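## Task

Find the yellow foam block, which sits on a shelf in one of the storage bays, and place it on the desk; move no other object there. Every other object must stay on the shelf, table or counter where it is. The robot must not tip over or finish leaning. The block has to rest on the desk by itself, not be held there by the robot. At the end, open the gripper and back the robot away.

## Robot and tools

ROBOT. A Hello Robot Stretch 3 with one arm. It has a two-wheeled base (0.33 m long, 0.34 m wide), a lift that moves the arm up and down a mast, and an arm that telescopes out to the robot's RIGHT. The base cannot slide sideways, so to move the gripper forward or back along the shelf, you drive the base. Turns on the spot pivot about the point midway between the wheels, 0.05 m behind the front edge. With the arm retracted and the wrist folded, a turn sweeps a circle of radius 0.28 m; an unfolded, level gripper reaches past that circle. Cameras: head_camera and nav_camera on the head, aimed with head_pan_rad and head_tilt_rad; wrist_camera on the gripper.

FRAMES. Base frame: origin on the floor between the drive wheels, x forward, y left, z up. hand_pose is reported in it, located where the closed fingertips meet. Odometry frame is the base frame at the start; heading is positive to the left, from -3.142 to 3.142, and it counts wheel turns, so slip shows up as travel.

TOOL execute_actions. Argument "actions": a list run in order (an empty list just returns the state and images). Each action is {"robot": ..., "steps": n, "until": ...}; steps are control ticks at 30 per second, 1 to 450. {"steps": n} alone waits. "robot" holds a command, a stop {"stop": true}, or a queue (list of up to 8 commands and {"pause_s": s}, s at most 15) that runs one after another. A command may contain:
- "base": exactly one of {"translate_m": d} (a relative drive straight ahead, metres, forward positive, |d| at most 1) or {"rotate_rad": d} (a relative turn in place, radians, left/counter-clockwise positive, |d| at most 3.2). Both are offsets from where the base is when that command begins.
- "joints": absolute targets by name, any subset: lift_m 0 to 1.1 (arm height); arm_m 0 to 0.52 (extension); wrist_yaw_rad -1.345 to 4.42 (0 along the arm, positive toward the front, 3.0 folded over the base); wrist_pitch_rad -1.57 to 0.451 (negative tips the fingers down); wrist_roll_rad -2.911 to 2.911; gripper_m -0.089 to 0.179 (bigger is wider; real fingertip gap is about 0.007 less when nearly shut, 0.025 less wide open); head_pan_rad -3.953 to 1.73 (-1.57 looks along the arm); head_tilt_rad -1.53 to 0.419 (negative looks down). Unnamed joints keep their old target.
- "contact_limits": {"arm_m": e}, motor effort percent 1 to 100 at which the arm halts; lower is gentler.
A new command takes over immediately, drops the rest of any older queue, and lets unnamed motions continue. If any value is invalid the whole call is rejected and nothing runs.
"until" ends an action early. The simplest: "until": {"robot": {"status": "ended"}} with steps 450, which fires once nothing is moving and no queue runs. You can also compare fields, e.g. {"robot": {"arm_m": [">", 0.3], "base_status": ["!=", "moving"]}}, with =, !=, <, <=, >, >=; don't wait on an exact "=" reading. {"any": {"status": "ended"}} fires when any one motion ends.

TOOL zoom_image: {"camera": one of head_camera, nav_camera, wrist_camera, "region": [x0, y0, x1, y1]} in pixels of that camera's last image, top-left origin, at most 504 by 504.

TOOL finished_scene: {"scene": number}. Ends the current scene permanently and gives the next task. Call it only when everything has come to rest.

RESULTS. base_status shows progress like (translate_m +0.12 of +0.30). joint_goals, joint_status and measured_speeds per joint. Status words: moving, done (within tolerance), off_target (stalled away from goal, may still push), contact_stop (lift or arm hit something and went slack), time_out, stopped, not_commanded, torque_fault (a wrist servo cut out for 10 s and is limp). refusals, queue (idle/running/done/dropped/stopped) and queue_left. Lines starting "refused:" or "dropped:" explain a rejected goal; "replaced:" is informational. "robot.on_its_own" appears when the robot changed a goal itself, when a joint is slack or off, when a motor is straining at rest, or when base_tilt has drifted 3 degrees or more. lidar_m: 12 distances in 30-degree sectors from straight ahead counter-clockwise (4th left, 7th back, 10th right), at 0.17 m height, blind to tabletops and glass. wrist_depth_mm and head_depth_mm: 7x7 grids of median depth. motor_effort: percent per motor, noisy and biased. base_tilt in degrees, forward and right positive.

SPEED. The base is fast (0.30 m/s, 1.9 rad/s) only when stowed: lift_m under 0.30, arm_m under 0.03, wrist_yaw_rad over 2.54; otherwise 0.10 m/s and 0.63 rad/s.

GRIPPING. Close to a gripper_m smaller than the object's width to hold it; release by opening at least 0.02 beyond where the fingers made contact. The reading and "done" do not prove a grasp; check the cameras. Over-squeezing triggers a stall guard and the object may slip; send a different value to regrip.

WRIST SAFETY. Fold or unfold the wrist only with lift_m between 0.32 and 0.95, wrist_pitch_rad -0.4, roll near 0; once folded, lift may go down to 0.25. With wrist_yaw_rad below -0.4 keep pitch at -0.5 or lower.

AVOID. Pushing into rigid things with the gripper above about 0.45 m can tip the robot; a second push after a contact_stop is worse. Don't drive while the gripper is caught on something. If the base snags or base_tilt shows a lean, reverse the last move in small steps, free the gripper, and lower lift_m to about 0.2 if still tilted. Avoid drops, knocking items off furniture, slams and hard pushes. Objects may be nudged occasionally by outside pushes. Before finishing, let the object rest on the desk unaided, open the gripper, move away, and wait until all motion has ended.

Each tool is called after "Emit:" as name([rows], argument=value, ...), one row to a line, values as JSON.

## Session

Emit:
execute_actions(actions=[])

Scene clock: 0.00 s.
robot.base_odometry: x=+0.000 y=+0.000 heading=+0.000 (m, m, rad; robot's odometry frame)
robot.turned_by_wheels: +0.000 (rad since the last result)
robot.turned_by_imu: +0.000 (rad since the last result)
robot.base_tilt: forward=-0.4 right=+1.5 (deg)
robot.lidar_m: 1.10 1.12 0.80 0.74 0.75 0.84 0.83 1.03 1.02 2.19 1.80 1.21
robot.head_depth_mm: 1097 1097 1098 1100 1100 1100 1100 / 1053 1065 1059 1057 1066 1054 1094 / 1061 1059 1059 1062 1061 1062 1070 / 1054 1056 1056 1050 1057 1055 1055 / 1045 1044 1044 1044 1044 1048 1045 / 1032 1037 1041 1037 1036 1038 1036 / 1028 1028 1030 1031 1029 1028 1032
robot.base_status: not_commanded
robot.joint_positions: lift_m=+0.432 arm_m=+0.003 wrist_yaw_rad=+3.007 wrist_pitch_rad=-0.555 wrist_roll_rad=-0.020 gripper_m=+0.037 head_pan_rad=-0.019 head_tilt_rad=-0.022
robot.joint_goals: lift_m=+0.432 arm_m=+0.003 wrist_yaw_rad=+3.007 wrist_pitch_rad=-0.555 wrist_roll_rad=-0.020 gripper_m=+0.037 head_pan_rad=-0.019 head_tilt_rad=-0.022
robot.joint_status: lift_m=not_commanded arm_m=not_commanded wrist_yaw_rad=not_commanded wrist_pitch_rad=not_commanded wrist_roll_rad=not_commanded gripper_m=not_commanded head_pan_rad=not_commanded head_tilt_rad=not_commanded
robot.measured_speeds: translate_m=+0.000 rotate_rad=+0.000 lift_m=+0.000 arm_m=+0.000 wrist_yaw_rad=+0.000 wrist_pitch_rad=+0.000 wrist_roll_rad=+0.000 head_pan_rad=+0.000 head_tilt_rad=+0.000
robot: refusals=0 queue=idle queue_left=0
robot.motor_effort: left_wheel=+0 right_wheel=-1 lift_m=+18 arm_m=-1 wrist_yaw_rad=+0 wrist_pitch_rad=+7 wrist_roll_rad=+1 gripper_m=+0 head_pan_rad=-1 head_tilt_rad=+3 (%)
robot.hand_pose: x=+0.0063 y=+0.0556 z=+0.4149 quat_wxyz=(+0.238, +0.685, +0.150, +0.672) (m; robot's base frame)
robot.wrist_depth_mm: 630 - 700 726 761 807 855 / 679 713 761 797 854 903 943 / 756 776 846 878 938 - - / 798 833 845 857 851 845 858 / 706 711 - 712 720 710 703 / 603 611 - 594 627 607 609 / 537 550 - - 529 538 541
pictures: head_camera (sideways: a quarter turn clockwise sets it upright), nav_camera (sideways: a quarter turn counterclockwise sets it upright), wrist_camera
Images, in order (width x height): head_camera 896x504, nav_camera 672x504, wrist_camera 644x364.

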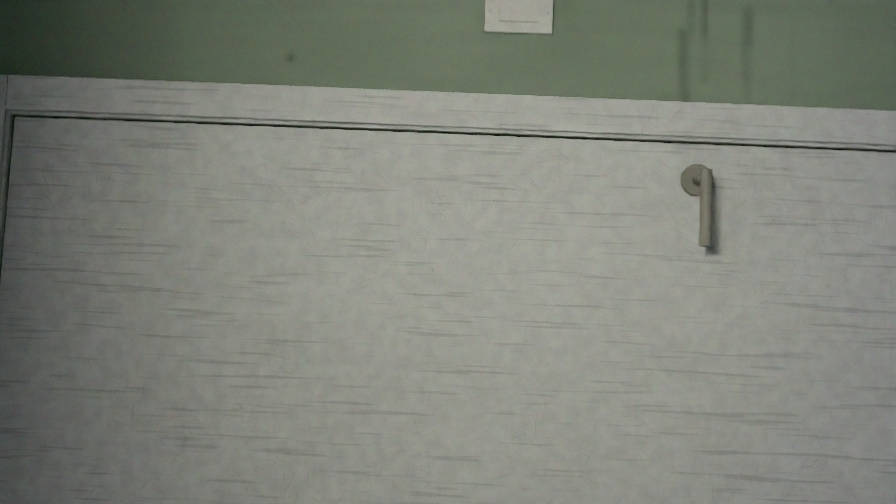

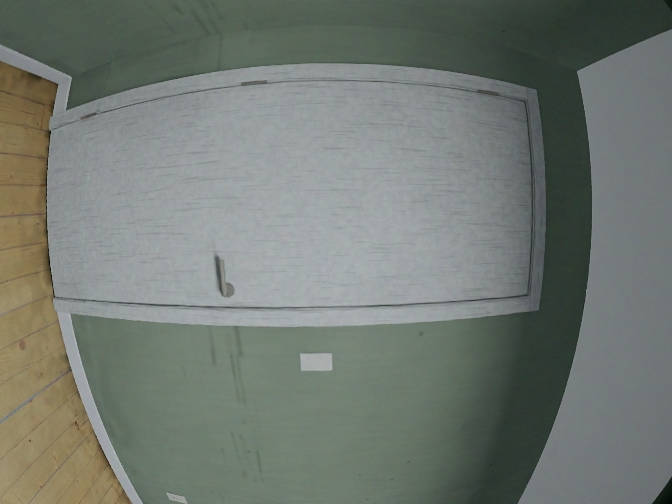

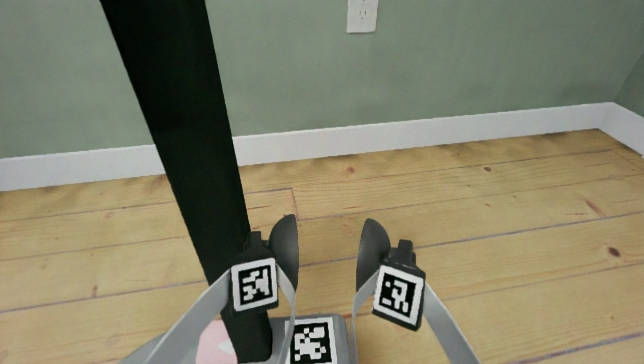

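Emit:
execute_actions([
  {"robot":{"joints":{"head_pan_rad":-1.57,"head_tilt_rad":-0.5,"lift_m":0.25}},"steps":450,"until":{"robot":{"status":"ended"}}},
])

Emit:
execute_actions([
  {"robot":{"joints":{"head_pan_rad":-2.8}},"steps":450,"until":{"robot":{"status":"ended"}}},
])

Scene clock: 7.40 s.
robot.base_odometry: x=+0.000 y=+0.000 heading=+0.000 (m, m, rad; robot's odometry frame)
robot.turned_by_wheels: +0.000 (rad since the last result)
robot.turned_by_imu: -0.001 (rad since the last result)
robot.base_tilt: forward=-0.4 right=+1.5 (deg)
robot.lidar_m: 1.10 1.12 0.80 0.74 0.75 0.84 0.83 1.03 1.02 2.19 1.79 1.21
robot.head_depth_mm: 3349 2148 2151 2288 2094 1645 1335 / 3477 3723 - 2745 2075 1627 1330 / 3464 3751 - 2870 2068 1618 1325 / 3443 3748 3728 2864 2061 1629 1326 / 3444 3625 3911 2840 2065 1606 1327 / 3418 3571 3883 2793 2059 1608 1325 / 3406 3238 3232 2544 2046 1603 1318
robot.base_status: not_commanded
robot.joint_positions: lift_m=+0.250 arm_m=+0.003 wrist_yaw_rad=+3.007 wrist_pitch_rad=-0.555 wrist_roll_rad=-0.020 gripper_m=+0.037 head_pan_rad=-1.563 head_tilt_rad=-0.494
robot.joint_goals: lift_m=+0.250 arm_m=+0.003 wrist_yaw_rad=+3.007 wrist_pitch_rad=-0.555 wrist_roll_rad=-0.020 gripper_m=+0.037 head_pan_rad=-1.570 head_tilt_rad=-0.500
robot.joint_status: lift_m=done arm_m=not_commanded wrist_yaw_rad=not_commanded wrist_pitch_rad=not_commanded wrist_roll_rad=not_commanded gripper_m=not_commanded head_pan_rad=done head_tilt_rad=done
robot.measured_speeds: translate_m=+0.000 rotate_rad=+0.000 lift_m=+0.000 arm_m=+0.000 wrist_yaw_rad=+0.000 wrist_pitch_rad=+0.000 wrist_roll_rad=+0.000 head_pan_rad=+0.000 head_tilt_rad=+0.000
robot: refusals=0 queue=done queue_left=0
robot.motor_effort: left_wheel=-1(1) right_wheel=-1(0) lift_m=+17(19) arm_m=-1(1) wrist_yaw_rad=+0(0) wrist_pitch_rad=+7(8) wrist_roll_rad=+0(1) gripper_m=+0(0) head_pan_rad=-4(47) head_tilt_rad=-2(26) (%)
robot.hand_pose: x=+0.0063 y=+0.0556 z=+0.2333 quat_wxyz=(+0.238, +0.685, +0.150, +0.672) (m; robot's base frame)
robot.wrist_depth_mm: 631 - 692 728 759 805 850 / 689 713 760 794 824 865 890 / 705 705 713 704 715 711 710 / 567 567 576 570 571 574 573 / 476 504 - 514 487 482 483 / - - - - 424 409 411 / - - - - 353 364 363
pictures: head_camera (sideways: a quarter turn clockwise sets it upright), nav_camera (sideways: a quarter turn counterclockwise sets it upright), wrist_camera
Images, in order (width x height): head_camera 896x504, nav_camera 672x504, wrist_camera 644x364.

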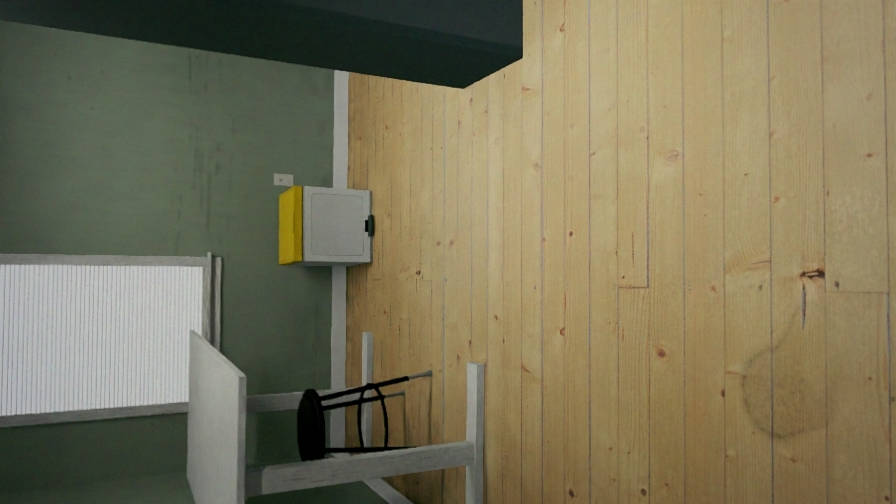

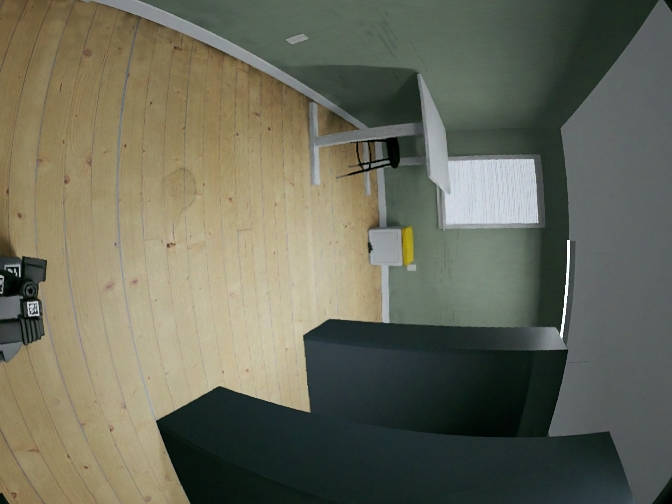

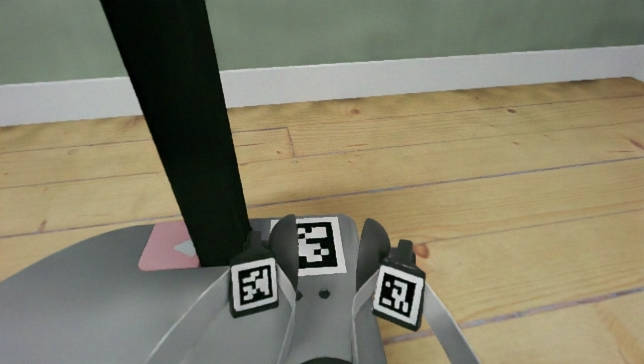

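Scene clock: 8.57 s.
robot.base_odometry: x=+0.000 y=+0.000 heading=+0.000 (m, m, rad; robot's odometry frame)
robot.turned_by_wheels: +0.000 (rad since the last result)
robot.turned_by_imu: +0.000 (rad since the last result)
robot.base_tilt: forward=-0.4 right=+1.5 (deg)
robot.lidar_m: 1.10 1.12 0.80 0.74 0.75 0.84 0.83 1.03 1.02 2.19 1.80 1.21
robot.head_depth_mm: 2164 2332 2492 2659 2096 1631 1337 / 2228 2389 2628 2730 2100 1633 1332 / 2245 2448 2707 2808 2086 1629 1335 / 1759 1919 2113 2357 2073 1611 1337 / 1358 1458 1578 1700 1832 1620 1330 / 1116 1176 1249 1324 1411 1482 1326 / 933 984 1030 1088 1167 1295 1319
robot.base_status: not_commanded
robot.joint_positions: lift_m=+0.250 arm_m=+0.003 wrist_yaw_rad=+3.007 wrist_pitch_rad=-0.555 wrist_roll_rad=-0.020 gripper_m=+0.037 head_pan_rad=-2.793 head_tilt_rad=-0.494
robot.joint_goals: lift_m=+0.250 arm_m=+0.003 wrist_yaw_rad=+3.007 wrist_pitch_rad=-0.555 wrist_roll_rad=-0.020 gripper_m=+0.037 head_pan_rad=-2.800 head_tilt_rad=-0.500
robot.joint_status: lift_m=done arm_m=not_commanded wrist_yaw_rad=not_commanded wrist_pitch_rad=not_commanded wrist_roll_rad=not_commanded gripper_m=not_commanded head_pan_rad=done head_tilt_rad=done
robot.measured_speeds: translate_m=+0.000 rotate_rad=+0.000 lift_m=+0.000 arm_m=+0.000 wrist_yaw_rad=+0.000 wrist_pitch_rad=+0.000 wrist_roll_rad=+0.000 head_pan_rad=+0.000 head_tilt_rad=+0.000
robot: refusals=0 queue=done queue_left=0
robot.motor_effort: left_wheel=+0(1) right_wheel=-1(0) lift_m=+17(17) arm_m=-1(1) wrist_yaw_rad=+0(0) wrist_pitch_rad=+8(7) wrist_roll_rad=+0(1) gripper_m=+0(0) head_pan_rad=-4(48) head_tilt_rad=-2(2) (%)
robot.hand_pose: x=+0.0063 y=+0.0556 z=+0.2333 quat_wxyz=(+0.238, +0.685, +0.150, +0.672) (m; robot's base frame)
robot.wrist_depth_mm: 630 - 697 724 760 803 859 / 681 709 759 791 832 864 891 / 712 709 712 712 723 705 731 / 567 563 571 572 569 568 577 / 481 507 - 514 488 481 481 / - - - - 422 412 413 / - - - - 355 362 360
pictures: head_camera (sideways: a quarter turn clockwise sets it upright), nav_camera (sideways: a quarter turn counterclockwise sets it upright), wrist_camera
Images, in order (width x height): head_camera 896x504, nav_camera 672x504, wrist_camera 644x364.

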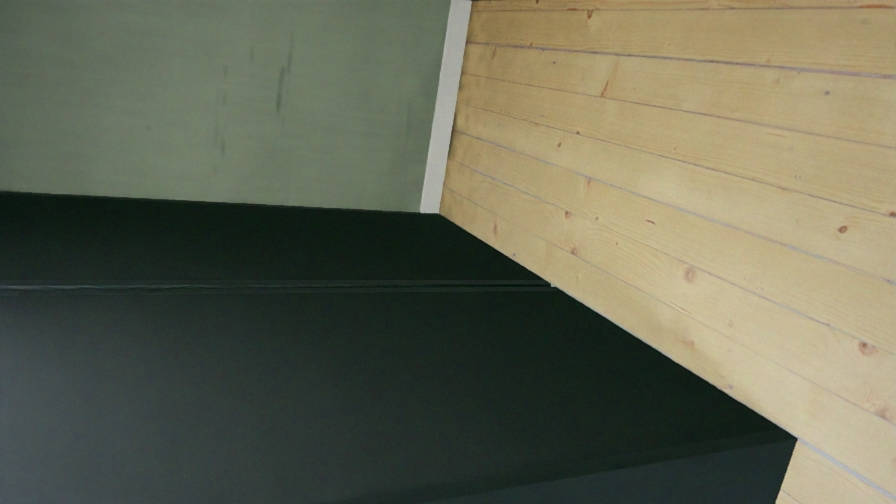

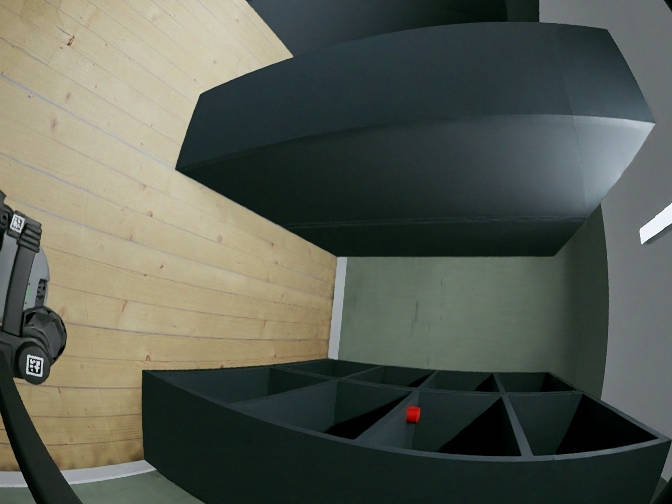

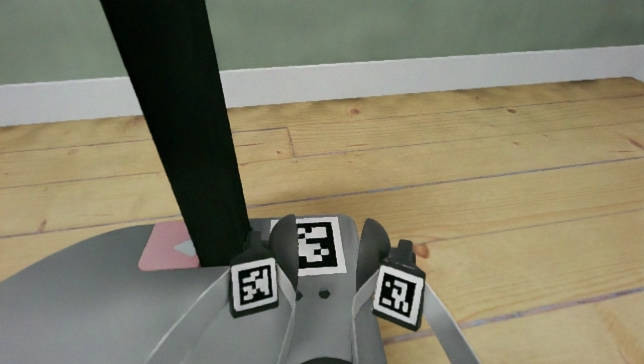

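Emit:
execute_actions([
  {"robot":[{"base":{"rotate_rad":-1.57},"joints":{"head_pan_rad":-2.0,"head_tilt_rad":-0.35}},{"base":{"translate_m":0.45}}],"steps":450,"until":{"robot":{"status":"ended"}}},
])

Emit:
execute_actions([
  {"robot":[{"base":{"translate_m":1.0}}],"steps":450,"until":{"robot":{"status":"ended"}}},
])

Scene clock: 30.97 s.
robot.base_odometry: x=+0.000 y=-0.450 heading=-1.570 (m, m, rad; robot's odometry frame)
robot.turned_by_wheels: -1.570 (rad since the last result)
robot.turned_by_imu: -1.573 (rad since the last result)
robot.base_tilt: forward=-0.5 right=+1.5 (deg)
robot.lidar_m: 2.16 1.82 1.24 1.14 1.16 1.27 1.19 1.16 1.03 1.17 0.77 0.97
robot.head_depth_mm: 1442 920 959 1014 1097 1222 1348 / 1646 1633 1714 1772 1523 1264 1303 / 1606 1707 1794 1941 1609 1757 1473 / 1537 1639 1716 1878 1997 1823 1473 / 2293 2468 2569 2681 2391 1857 1468 / 2263 2411 2509 2731 2522 1851 1468 / 2178 2326 2454 2585 2483 1839 1462
robot.base_status: done (translate_m +0.4500 of +0.4500)
robot.joint_positions: lift_m=+0.250 arm_m=+0.003 wrist_yaw_rad=+3.007 wrist_pitch_rad=-0.555 wrist_roll_rad=-0.020 gripper_m=+0.037 head_pan_rad=-2.007 head_tilt_rad=-0.359
robot.joint_goals: lift_m=+0.250 arm_m=+0.003 wrist_yaw_rad=+3.007 wrist_pitch_rad=-0.555 wrist_roll_rad=-0.020 gripper_m=+0.037 head_pan_rad=-2.000 head_tilt_rad=-0.350
robot.joint_status: lift_m=done arm_m=not_commanded wrist_yaw_rad=not_commanded wrist_pitch_rad=not_commanded wrist_roll_rad=not_commanded gripper_m=not_commanded head_pan_rad=done head_tilt_rad=done
robot.measured_speeds: translate_m=+0.000 rotate_rad=+0.000 lift_m=+0.000 arm_m=+0.000 wrist_yaw_rad=+0.000 wrist_pitch_rad=+0.000 wrist_roll_rad=+0.000 head_pan_rad=+0.000 head_tilt_rad=+0.000
robot: refusals=0 queue=done queue_left=0
robot.motor_effort: left_wheel=+1(10) right_wheel=-2(8) lift_m=+17(17) arm_m=-1(1) wrist_yaw_rad=+0(0) wrist_pitch_rad=+7(8) wrist_roll_rad=+0(0) gripper_m=+0(1) head_pan_rad=+3(47) head_tilt_rad=+4(17) (%)
robot.hand_pose: x=+0.0063 y=+0.0555 z=+0.2332 quat_wxyz=(+0.238, +0.685, +0.150, +0.672) (m; robot's base frame)
robot.wrist_depth_mm: 949 - - - - - - / 924 937 917 923 932 951 955 / 710 714 705 713 719 715 713 / 568 572 566 568 575 573 575 / 476 505 - 514 485 480 483 / - - - - 422 411 411 / - - - - 352 359 361
pictures: head_camera (sideways: a quarter turn clockwise sets it upright), nav_camera (sideways: a quarter turn counterclockwise sets it upright), wrist_camera
Images, in order (width x height): head_camera 896x504, nav_camera 672x504, wrist_camera 644x364.

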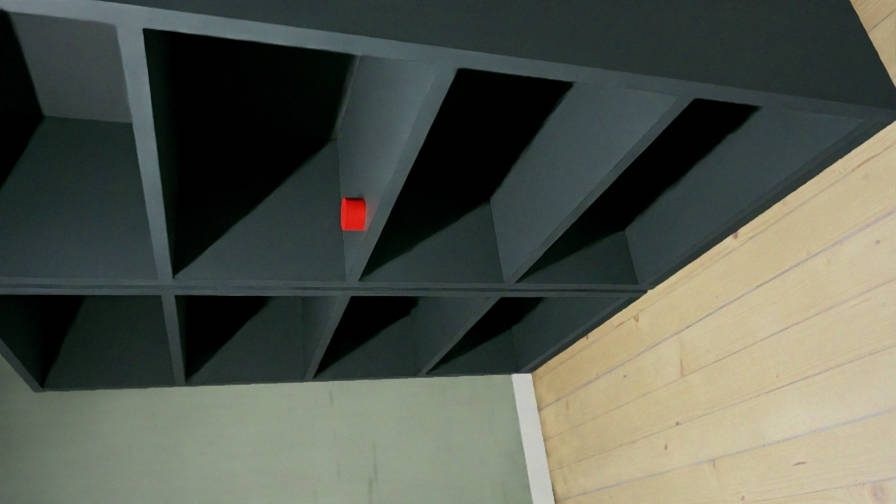

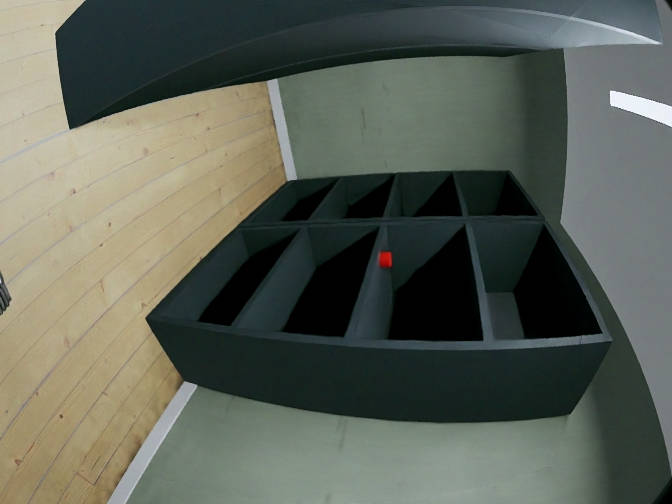

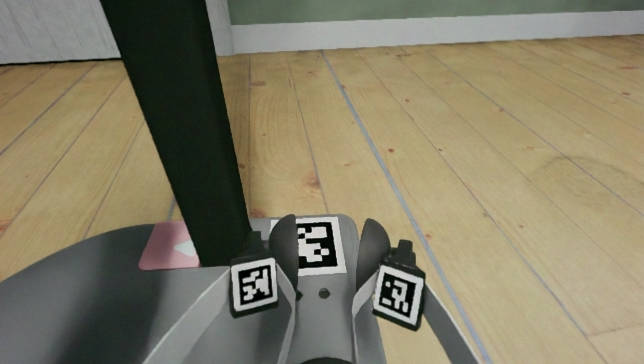

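Scene clock: 35.90 s.
robot.base_odometry: x=+0.001 y=-1.450 heading=-1.570 (m, m, rad; robot's odometry frame)
robot.turned_by_wheels: +0.000 (rad since the last result)
robot.turned_by_imu: -0.001 (rad since the last result)
robot.base_tilt: forward=-0.4 right=+1.4 (deg)
robot.lidar_m: 2.11 1.47 1.18 1.26 1.27 1.64 2.17 1.02 0.74 1.57 0.91 0.87
robot.head_depth_mm: 695 745 807 875 959 1054 1217 / 657 702 757 817 886 969 1082 / 625 667 714 766 831 903 995 / 674 685 710 751 813 870 951 / 1359 1466 1544 1245 1491 1276 1385 / 1326 1391 1478 1605 1691 1780 1460 / 2060 2165 2299 2445 2462 1840 1455
robot.base_status: done (translate_m +1.0000 of +1.0000)
robot.joint_positions: lift_m=+0.250 arm_m=+0.003 wrist_yaw_rad=+3.007 wrist_pitch_rad=-0.555 wrist_roll_rad=-0.020 gripper_m=+0.037 head_pan_rad=-2.007 head_tilt_rad=-0.359
robot.joint_goals: lift_m=+0.250 arm_m=+0.003 wrist_yaw_rad=+3.007 wrist_pitch_rad=-0.555 wrist_roll_rad=-0.020 gripper_m=+0.037 head_pan_rad=-2.000 head_tilt_rad=-0.350
robot.joint_status: lift_m=done arm_m=not_commanded wrist_yaw_rad=not_commanded wrist_pitch_rad=not_commanded wrist_roll_rad=not_commanded gripper_m=not_commanded head_pan_rad=done head_tilt_rad=done
robot.measured_speeds: translate_m=+0.000 rotate_rad=+0.000 lift_m=+0.000 arm_m=+0.000 wrist_yaw_rad=+0.000 wrist_pitch_rad=+0.000 wrist_roll_rad=+0.000 head_pan_rad=+0.000 head_tilt_rad=+0.000
robot: refusals=0 queue=done queue_left=0
robot.motor_effort: left_wheel=+1(8) right_wheel=-3(7) lift_m=+16(17) arm_m=-1(1) wrist_yaw_rad=+0(0) wrist_pitch_rad=+8(8) wrist_roll_rad=+1(0) gripper_m=+0(0) head_pan_rad=+4(4) head_tilt_rad=+4(5) (%)
robot.hand_pose: x=+0.0063 y=+0.0555 z=+0.2332 quat_wxyz=(+0.238, +0.685, +0.150, +0.672) (m; robot's base frame)
robot.wrist_depth_mm: - - - - - - - / 935 923 946 938 922 955 916 / 712 711 709 707 710 712 701 / 572 574 568 571 572 570 572 / 478 508 - 512 485 482 481 / - - - - 427 413 412 / - - - - 353 362 360
pictures: head_camera (sideways: a quarter turn clockwise sets it upright), nav_camera (sideways: a quarter turn counterclockwise sets it upright), wrist_camera
Images, in order (width x height): head_camera 896x504, nav_camera 672x504, wrist_camera 644x364.

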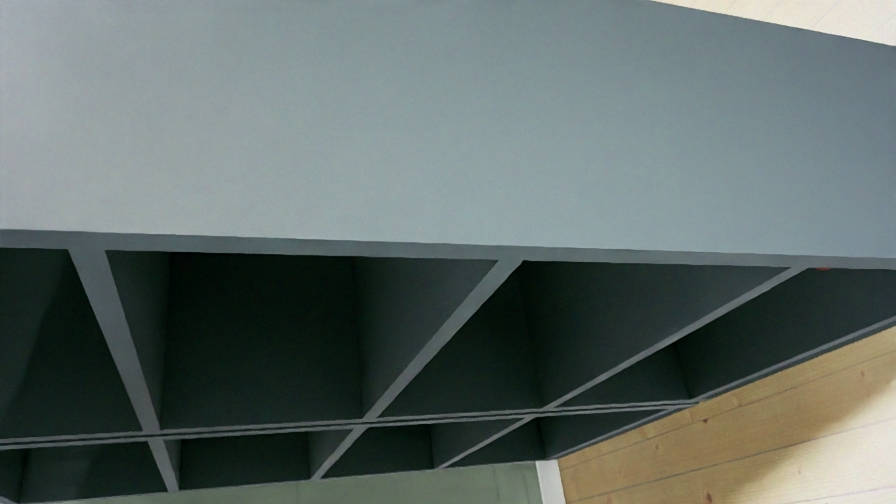

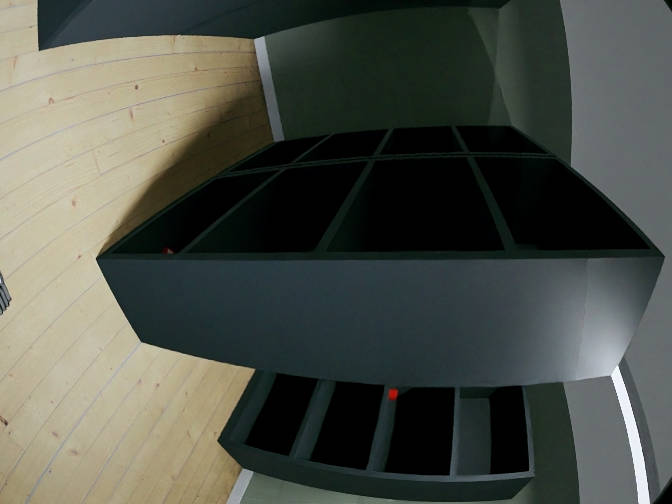

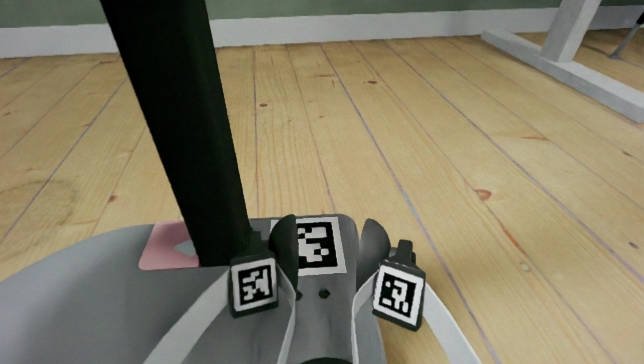

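Emit:
execute_actions([
  {"robot":[{"base":{"translate_m":0.45},"joints":{"head_tilt_rad":-0.5,"head_pan_rad":-2.1}}],"steps":450,"until":{"robot":{"status":"ended"}}},
])

Emit:
execute_actions([
  {"robot":[{"base":{"translate_m":0.9},"joints":{"head_tilt_rad":-0.4,"head_pan_rad":-1.7}}],"steps":450,"until":{"robot":{"status":"ended"}}},
])

Scene clock: 47.17 s.
robot.base_odometry: x=+0.002 y=-1.900 heading=-1.570 (m, m, rad; robot's odometry frame)
robot.turned_by_wheels: +0.000 (rad since the last result)
robot.turned_by_imu: -0.001 (rad since the last result)
robot.base_tilt: forward=-0.5 right=+1.4 (deg)
robot.lidar_m: 1.66 1.10 0.94 1.29 1.32 1.69 2.62 1.00 1.61 0.80 0.62 0.80
robot.head_depth_mm: 1334 1448 1135 1051 1140 1317 1336 / 1498 1644 1377 1712 1387 1489 1336 / 1526 1686 1796 1691 1871 1574 1335 / 1449 1583 1728 1829 1947 1616 1326 / 1665 1991 2297 2406 2030 1617 1322 / 2141 2307 2477 2660 2066 1606 1322 / 2096 2233 2431 2542 2054 1604 1321
robot.base_status: done (translate_m +0.4500 of +0.4500)
robot.joint_positions: lift_m=+0.250 arm_m=+0.003 wrist_yaw_rad=+3.007 wrist_pitch_rad=-0.556 wrist_roll_rad=-0.020 gripper_m=+0.037 head_pan_rad=-2.093 head_tilt_rad=-0.494
robot.joint_goals: lift_m=+0.250 arm_m=+0.003 wrist_yaw_rad=+3.007 wrist_pitch_rad=-0.556 wrist_roll_rad=-0.020 gripper_m=+0.037 head_pan_rad=-2.100 head_tilt_rad=-0.500
robot.joint_status: lift_m=done arm_m=not_commanded wrist_yaw_rad=not_commanded wrist_pitch_rad=not_commanded wrist_roll_rad=not_commanded gripper_m=not_commanded head_pan_rad=done head_tilt_rad=done
robot.measured_speeds: translate_m=+0.000 rotate_rad=+0.000 lift_m=+0.000 arm_m=+0.000 wrist_yaw_rad=+0.000 wrist_pitch_rad=+0.000 wrist_roll_rad=+0.000 head_pan_rad=+0.000 head_tilt_rad=+0.000
robot: refusals=0 queue=done queue_left=0
robot.motor_effort: left_wheel=+1(9) right_wheel=-4(5) lift_m=+17(16) arm_m=-1(1) wrist_yaw_rad=+0(0) wrist_pitch_rad=+7(8) wrist_roll_rad=+1(1) gripper_m=+0(0) head_pan_rad=-4(16) head_tilt_rad=-2(20) (%)
robot.hand_pose: x=+0.0063 y=+0.0555 z=+0.2332 quat_wxyz=(+0.238, +0.685, +0.150, +0.672) (m; robot's base frame)
robot.wrist_depth_mm: - - - - - - - / 917 925 926 947 895 943 955 / 700 705 707 702 703 717 713 / 564 575 568 567 575 576 580 / 478 510 - 515 490 481 480 / - - - - 423 409 411 / - - - - 354 361 363
pictures: head_camera (sideways: a quarter turn clockwise sets it upright), nav_camera (sideways: a quarter turn counterclockwise sets it upright), wrist_camera
Images, in order (width x height): head_camera 896x504, nav_camera 672x504, wrist_camera 644x364.

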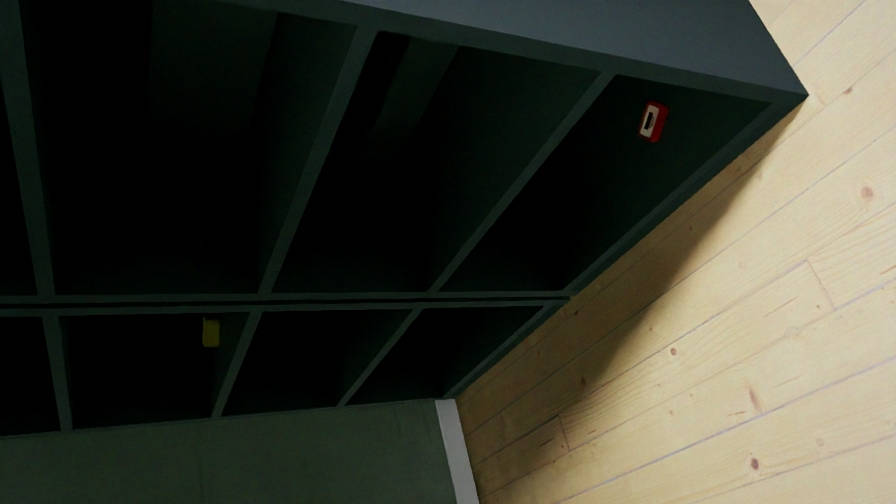

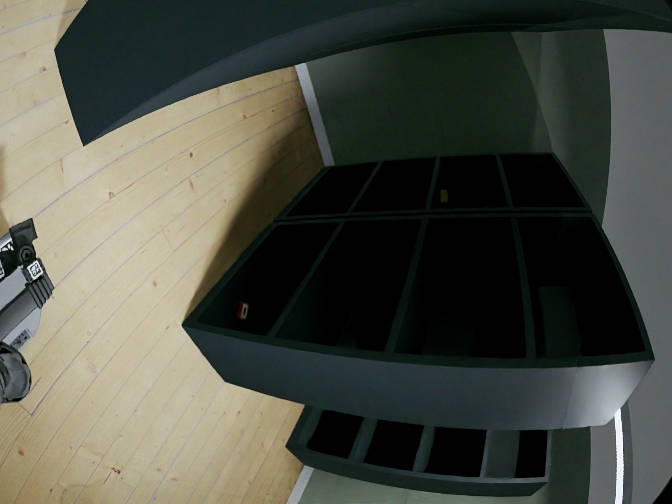

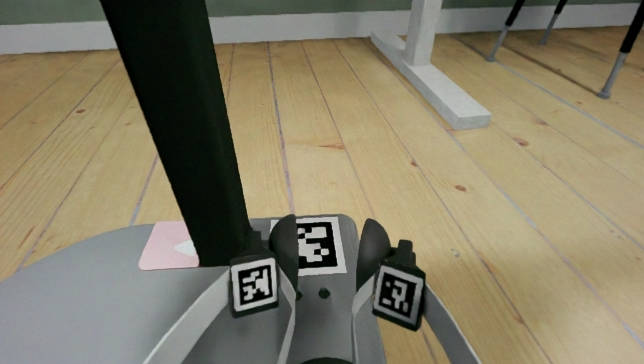

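Scene clock: 51.87 s.
robot.base_odometry: x=+0.003 y=-2.800 heading=-1.570 (m, m, rad; robot's odometry frame)
robot.turned_by_wheels: +0.000 (rad since the last result)
robot.turned_by_imu: -0.001 (rad since the last result)
robot.base_tilt: forward=-0.5 right=+1.4 (deg)
robot.lidar_m: 0.78 0.78 1.19 0.73 1.40 1.79 3.20 0.83 0.61 1.44 1.98 1.34
robot.head_depth_mm: 729 1340 1405 730 632 681 751 / 1148 1315 1388 910 1376 1051 895 / 1194 1300 1384 1513 1457 1549 1349 / 2021 2156 2276 2383 2201 1725 1416 / 2041 2178 2344 2525 2326 1756 1414 / 1996 2157 2282 2473 2318 1739 1398 / 1979 2096 2247 2393 2294 1748 1402
robot.base_status: done (translate_m +0.9000 of +0.9000)
robot.joint_positions: lift_m=+0.250 arm_m=+0.003 wrist_yaw_rad=+3.007 wrist_pitch_rad=-0.556 wrist_roll_rad=-0.020 gripper_m=+0.037 head_pan_rad=-1.707 head_tilt_rad=-0.409
robot.joint_goals: lift_m=+0.250 arm_m=+0.003 wrist_yaw_rad=+3.007 wrist_pitch_rad=-0.556 wrist_roll_rad=-0.020 gripper_m=+0.037 head_pan_rad=-1.700 head_tilt_rad=-0.400
robot.joint_status: lift_m=done arm_m=not_commanded wrist_yaw_rad=not_commanded wrist_pitch_rad=not_commanded wrist_roll_rad=not_commanded gripper_m=not_commanded head_pan_rad=done head_tilt_rad=done
robot.measured_speeds: translate_m=+0.000 rotate_rad=+0.000 lift_m=+0.000 arm_m=+0.000 wrist_yaw_rad=+0.000 wrist_pitch_rad=+0.000 wrist_roll_rad=+0.000 head_pan_rad=+0.000 head_tilt_rad=+0.000
robot: refusals=0 queue=done queue_left=0
robot.motor_effort: left_wheel=+1(9) right_wheel=-3(5) lift_m=+17(17) arm_m=-1(1) wrist_yaw_rad=+0(0) wrist_pitch_rad=+8(8) wrist_roll_rad=+0(0) gripper_m=+0(0) head_pan_rad=+4(33) head_tilt_rad=+4(14) (%)
robot.hand_pose: x=+0.0063 y=+0.0555 z=+0.2332 quat_wxyz=(+0.238, +0.685, +0.150, +0.672) (m; robot's base frame)
robot.wrist_depth_mm: - - - - - - - / 933 851 870 916 932 917 948 / 672 702 696 712 712 715 719 / 565 571 569 572 577 571 576 / 478 509 - 516 484 481 482 / - - - - 423 412 412 / - - - - 355 362 363
pictures: head_camera (sideways: a quarter turn clockwise sets it upright), nav_camera (sideways: a quarter turn counterclockwise sets it upright), wrist_camera
Images, in order (width x height): head_camera 896x504, nav_camera 672x504, wrist_camera 644x364.

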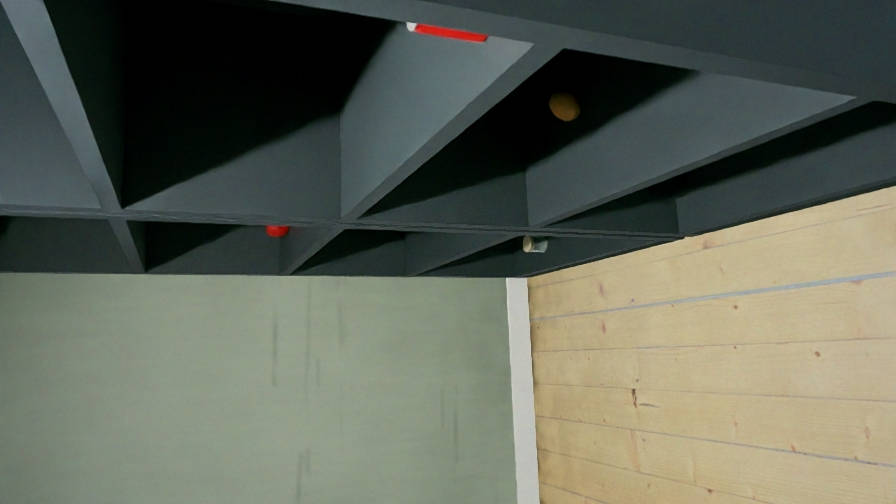

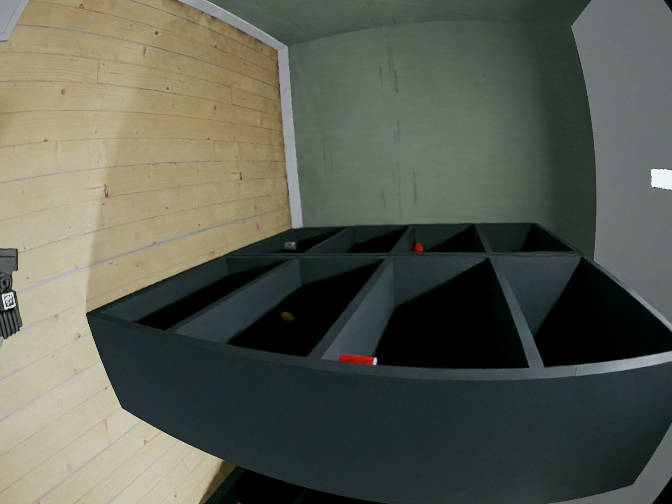

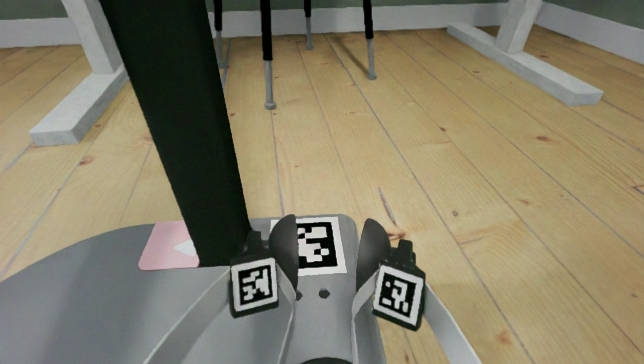

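Emit:
execute_actions([
  {"robot":[{"base":{"translate_m":-0.93},"joints":{"head_tilt_rad":-0.8,"head_pan_rad":-0.3}},{"base":{"rotate_rad":-1.57}},{"base":{"translate_m":0.7}}],"steps":450,"until":{"robot":{"status":"ended"}}},
])

Scene clock: 75.43 s.
robot.base_odometry: x=-0.698 y=-1.871 heading=-3.140 (m, m, rad; robot's odometry frame)
robot.turned_by_wheels: -1.570 (rad since the last result)
robot.turned_by_imu: -1.574 (rad since the last result)
robot.base_tilt: forward=-0.4 right=+1.5 (deg)
robot.lidar_m: 1.17 0.33 0.23 0.21 0.22 1.63 1.61 2.03 2.60 0.70 1.18 1.06
robot.head_depth_mm: 1184 1744 1229 1337 1458 1313 1143 / 1645 1797 1963 1752 1531 1324 1149 / 1626 1788 2068 1838 1533 1314 1150 / 1613 1839 2085 1852 1532 1320 1144 / 1557 1760 2052 1854 1539 1311 1153 / 1517 1713 1967 1844 1540 1321 1142 / 1474 1660 1889 1856 1496 1250 1068
robot.base_status: done (translate_m +0.7000 of +0.7000)
robot.joint_positions: lift_m=+0.250 arm_m=+0.003 wrist_yaw_rad=+3.007 wrist_pitch_rad=-0.556 wrist_roll_rad=-0.020 gripper_m=+0.037 head_pan_rad=-0.307 head_tilt_rad=-0.791
robot.joint_goals: lift_m=+0.250 arm_m=+0.003 wrist_yaw_rad=+3.007 wrist_pitch_rad=-0.556 wrist_roll_rad=-0.020 gripper_m=+0.037 head_pan_rad=-0.300 head_tilt_rad=-0.800
robot.joint_status: lift_m=done arm_m=not_commanded wrist_yaw_rad=not_commanded wrist_pitch_rad=not_commanded wrist_roll_rad=not_commanded gripper_m=not_commanded head_pan_rad=done head_tilt_rad=done
robot.measured_speeds: translate_m=+0.000 rotate_rad=+0.000 lift_m=+0.000 arm_m=+0.000 wrist_yaw_rad=+0.000 wrist_pitch_rad=+0.000 wrist_roll_rad=+0.000 head_pan_rad=+0.000 head_tilt_rad=+0.000
robot: refusals=0 queue=done queue_left=0
robot.motor_effort: left_wheel=+2(9) right_wheel=-3(9) lift_m=+17(17) arm_m=-1(1) wrist_yaw_rad=+0(0) wrist_pitch_rad=+7(8) wrist_roll_rad=+1(0) gripper_m=-1(0) head_pan_rad=+4(48) head_tilt_rad=-3(26) (%)
robot.hand_pose: x=+0.0063 y=+0.0555 z=+0.2332 quat_wxyz=(+0.238, +0.685, +0.150, +0.672) (m; robot's base frame)
robot.wrist_depth_mm: - - 231 239 250 261 273 / 933 924 254 264 277 292 308 / 704 706 282 295 312 329 352 / 567 571 320 335 354 378 405 / 476 511 - 368 410 449 468 / - - - - 423 411 413 / - - - - 352 361 361
pictures: head_camera (sideways: a quarter turn clockwise sets it upright), nav_camera (sideways: a quarter turn counterclockwise sets it upright), wrist_camera
Images, in order (width x height): head_camera 896x504, nav_camera 672x504, wrist_camera 644x364.

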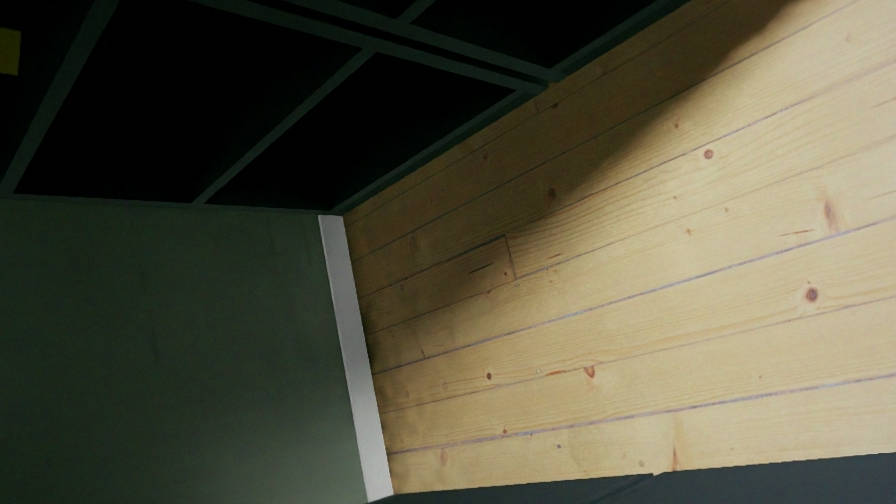

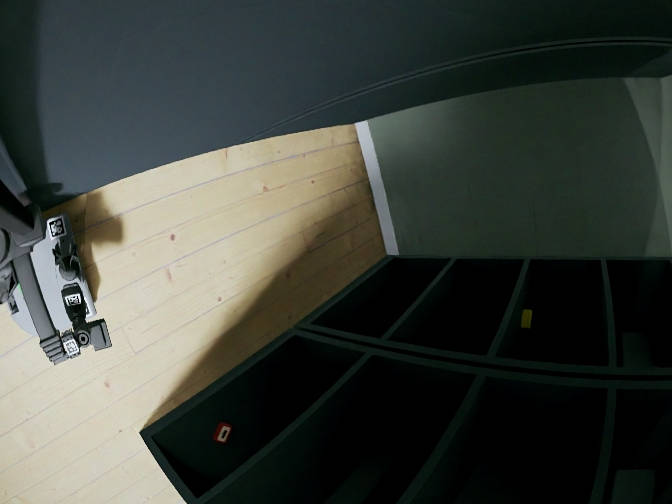

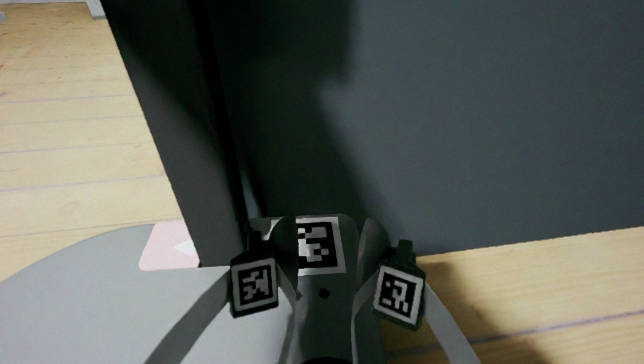

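Emit:
execute_actions([
  {"robot":[{"base":{"translate_m":0.85},"joints":{"head_tilt_rad":-0.6,"head_pan_rad":-1.57}},{"base":{"rotate_rad":0.07},"joints":{"lift_m":0.8,"wrist_pitch_rad":-0.4}},{"joints":{"wrist_yaw_rad":0,"gripper_m":0.15}}],"steps":450,"until":{"robot":{"status":"ended"}}},
])

Scene clock: 96.27 s.
robot.base_odometry: x=-1.548 y=-1.873 heading=-3.070 (m, m, rad; robot's odometry frame)
robot.turned_by_wheels: +0.070 (rad since the last result)
robot.turned_by_imu: +0.068 (rad since the last result)
robot.base_tilt: forward=-0.5 right=+1.5 (deg)
robot.lidar_m: 0.94 0.40 0.29 0.28 0.29 0.39 2.44 1.09 1.13 0.64 1.13 0.98
robot.head_depth_mm: 882 968 794 1221 1071 1296 1176 / 873 974 795 1221 1070 950 1187 / 520 572 650 726 956 948 - / 523 578 647 745 993 971 1190 / 902 1004 783 1238 1063 1306 1196 / 914 1009 782 1247 1061 1317 1188 / 922 1017 777 1268 1056 1306 1209
robot.base_status: done (rotate_rad +0.0699 of +0.0700)
robot.joint_positions: lift_m=+0.800 arm_m=+0.003 wrist_yaw_rad=+0.002 wrist_pitch_rad=-0.420 wrist_roll_rad=-0.020 gripper_m=+0.150 head_pan_rad=-1.563 head_tilt_rad=-0.606
robot.joint_goals: lift_m=+0.800 arm_m=+0.003 wrist_yaw_rad=+0.000 wrist_pitch_rad=-0.400 wrist_roll_rad=-0.020 gripper_m=+0.150 head_pan_rad=-1.570 head_tilt_rad=-0.600
robot.joint_status: lift_m=done arm_m=not_commanded wrist_yaw_rad=done wrist_pitch_rad=done wrist_roll_rad=not_commanded gripper_m=done head_pan_rad=done head_tilt_rad=done
robot.measured_speeds: translate_m=+0.000 rotate_rad=+0.000 lift_m=+0.000 arm_m=+0.000 wrist_yaw_rad=+0.000 wrist_pitch_rad=+0.000 wrist_roll_rad=+0.000 head_pan_rad=+0.000 head_tilt_rad=+0.000
robot: refusals=0 queue=done queue_left=0
robot.motor_effort: left_wheel=-3(9) right_wheel=+3(5) lift_m=+21(22) arm_m=-1(1) wrist_yaw_rad=-1(1) wrist_pitch_rad=+12(13) wrist_roll_rad=+1(0) gripper_m=+0(80) head_pan_rad=-4(51) head_tilt_rad=+2(21) (%)
robot.hand_pose: x=-0.0210 y=-0.3718 z=+0.8122 quat_wxyz=(+0.699, +0.150, -0.684, -0.145) (m; robot's base frame)
robot.wrist_depth_mm: 769 767 754 354 733 723 720 / 838 823 810 387 790 790 776 / 892 897 891 418 867 852 845 / 737 737 741 461 759 761 758 / 580 607 585 520 596 612 607 / - - - 579 - - 538 / 864 871 882 745 890 858 890
pictures: head_camera (sideways: a quarter turn clockwise sets it upright), nav_camera (sideways: a quarter turn counterclockwise sets it upright), wrist_camera
Images, in order (width x height): head_camera 896x504, nav_camera 672x504, wrist_camera 644x364.

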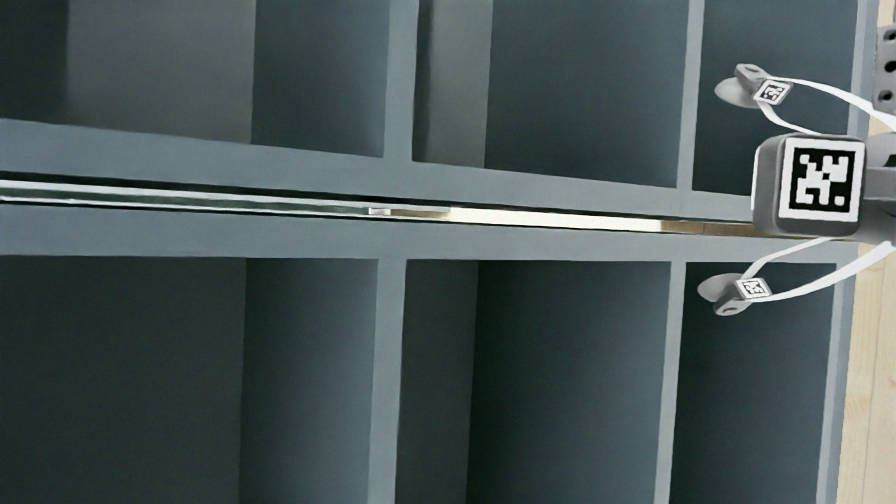

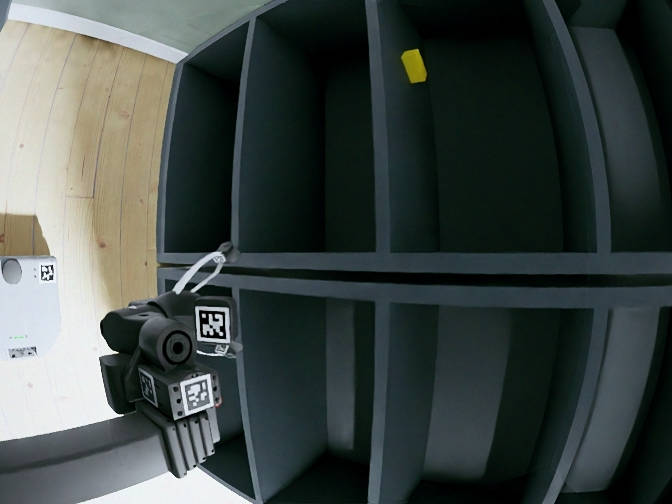

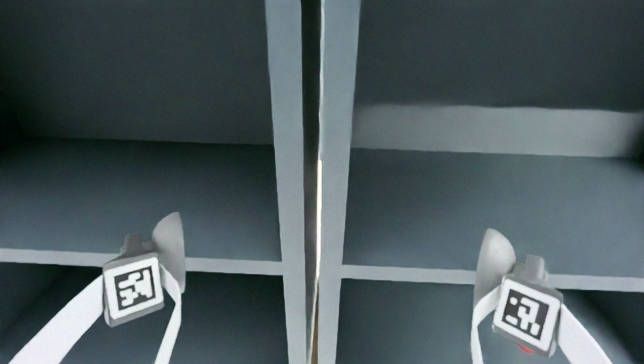

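Emit:
execute_actions([
  {"robot":[{"base":{"translate_m":0.5},"joints":{"lift_m":0.9,"wrist_pitch_rad":-0.1,"head_tilt_rad":-0.5}}],"steps":450,"until":{"robot":{"status":"ended"}}},
])

Scene clock: 108.93 s.
robot.base_odometry: x=-2.047 y=-1.909 heading=-3.070 (m, m, rad; robot's odometry frame)
robot.turned_by_wheels: +0.000 (rad since the last result)
robot.turned_by_imu: -0.002 (rad since the last result)
robot.base_tilt: forward=-0.4 right=+1.5 (deg)
robot.lidar_m: 0.44 0.40 0.29 0.28 0.29 0.40 1.08 1.53 0.78 1.09 0.64 0.46
robot.head_depth_mm: 876 951 1000 711 1214 924 1300 / 881 961 1009 751 1203 980 1216 / 891 966 1016 746 1196 1023 - / 900 972 1029 742 1197 942 1235 / 903 980 1036 737 1221 940 1239 / 908 983 1038 736 1191 969 1229 / 892 954 927 773 1028 940 1093
robot.base_status: done (translate_m +0.5000 of +0.5000)
robot.joint_positions: lift_m=+0.900 arm_m=+0.003 wrist_yaw_rad=+0.002 wrist_pitch_rad=-0.122 wrist_roll_rad=-0.020 gripper_m=+0.150 head_pan_rad=-1.563 head_tilt_rad=-0.508
robot.joint_goals: lift_m=+0.900 arm_m=+0.003 wrist_yaw_rad=+0.000 wrist_pitch_rad=-0.100 wrist_roll_rad=-0.020 gripper_m=+0.150 head_pan_rad=-1.570 head_tilt_rad=-0.500
robot.joint_status: lift_m=done arm_m=not_commanded wrist_yaw_rad=done wrist_pitch_rad=done wrist_roll_rad=not_commanded gripper_m=done head_pan_rad=done head_tilt_rad=done
robot.measured_speeds: translate_m=+0.000 rotate_rad=+0.000 lift_m=+0.000 arm_m=+0.000 wrist_yaw_rad=+0.000 wrist_pitch_rad=+0.000 wrist_roll_rad=+0.000 head_pan_rad=+0.000 head_tilt_rad=+0.000
robot: refusals=0 queue=done queue_left=0
robot.motor_effort: left_wheel=-3(3) right_wheel=+2(5) lift_m=+21(22) arm_m=-1(1) wrist_yaw_rad=-1(1) wrist_pitch_rad=+13(15) wrist_roll_rad=+1(0) gripper_m=+0(0) head_pan_rad=-4(4) head_tilt_rad=+4(11) (%)
robot.hand_pose: x=-0.0210 y=-0.3991 z=+0.9836 quat_wxyz=(+0.713, +0.044, -0.699, -0.042) (m; robot's base frame)
robot.wrist_depth_mm: 465 661 770 761 745 733 503 / 470 665 780 771 773 764 506 / 457 595 551 740 793 670 501 / 434 602 845 396 406 388 387 / 479 610 893 892 884 701 490 / 475 - 891 905 905 - 488 / 475 651 710 723 719 707 456
pictures: head_camera (sideways: a quarter turn clockwise sets it upright), nav_camera (sideways: a quarter turn counterclockwise sets it upright), wrist_camera
Images, in order (width x height): head_camera 896x504, nav_camera 672x504, wrist_camera 644x364.

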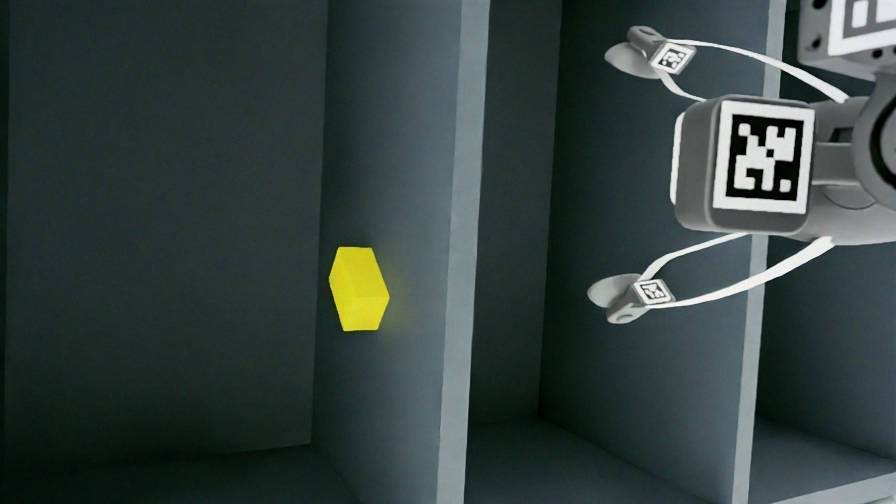

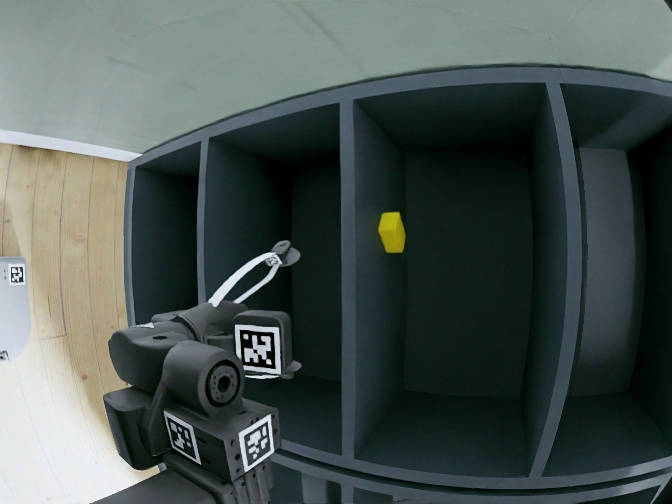

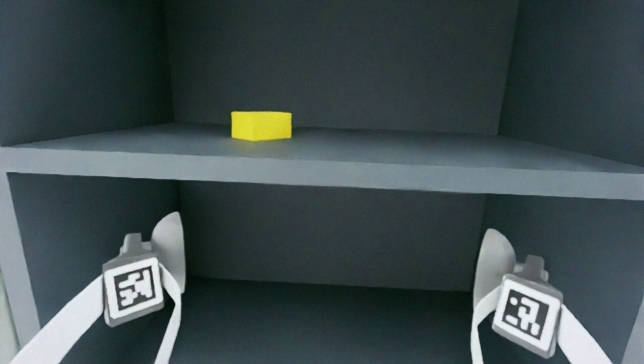

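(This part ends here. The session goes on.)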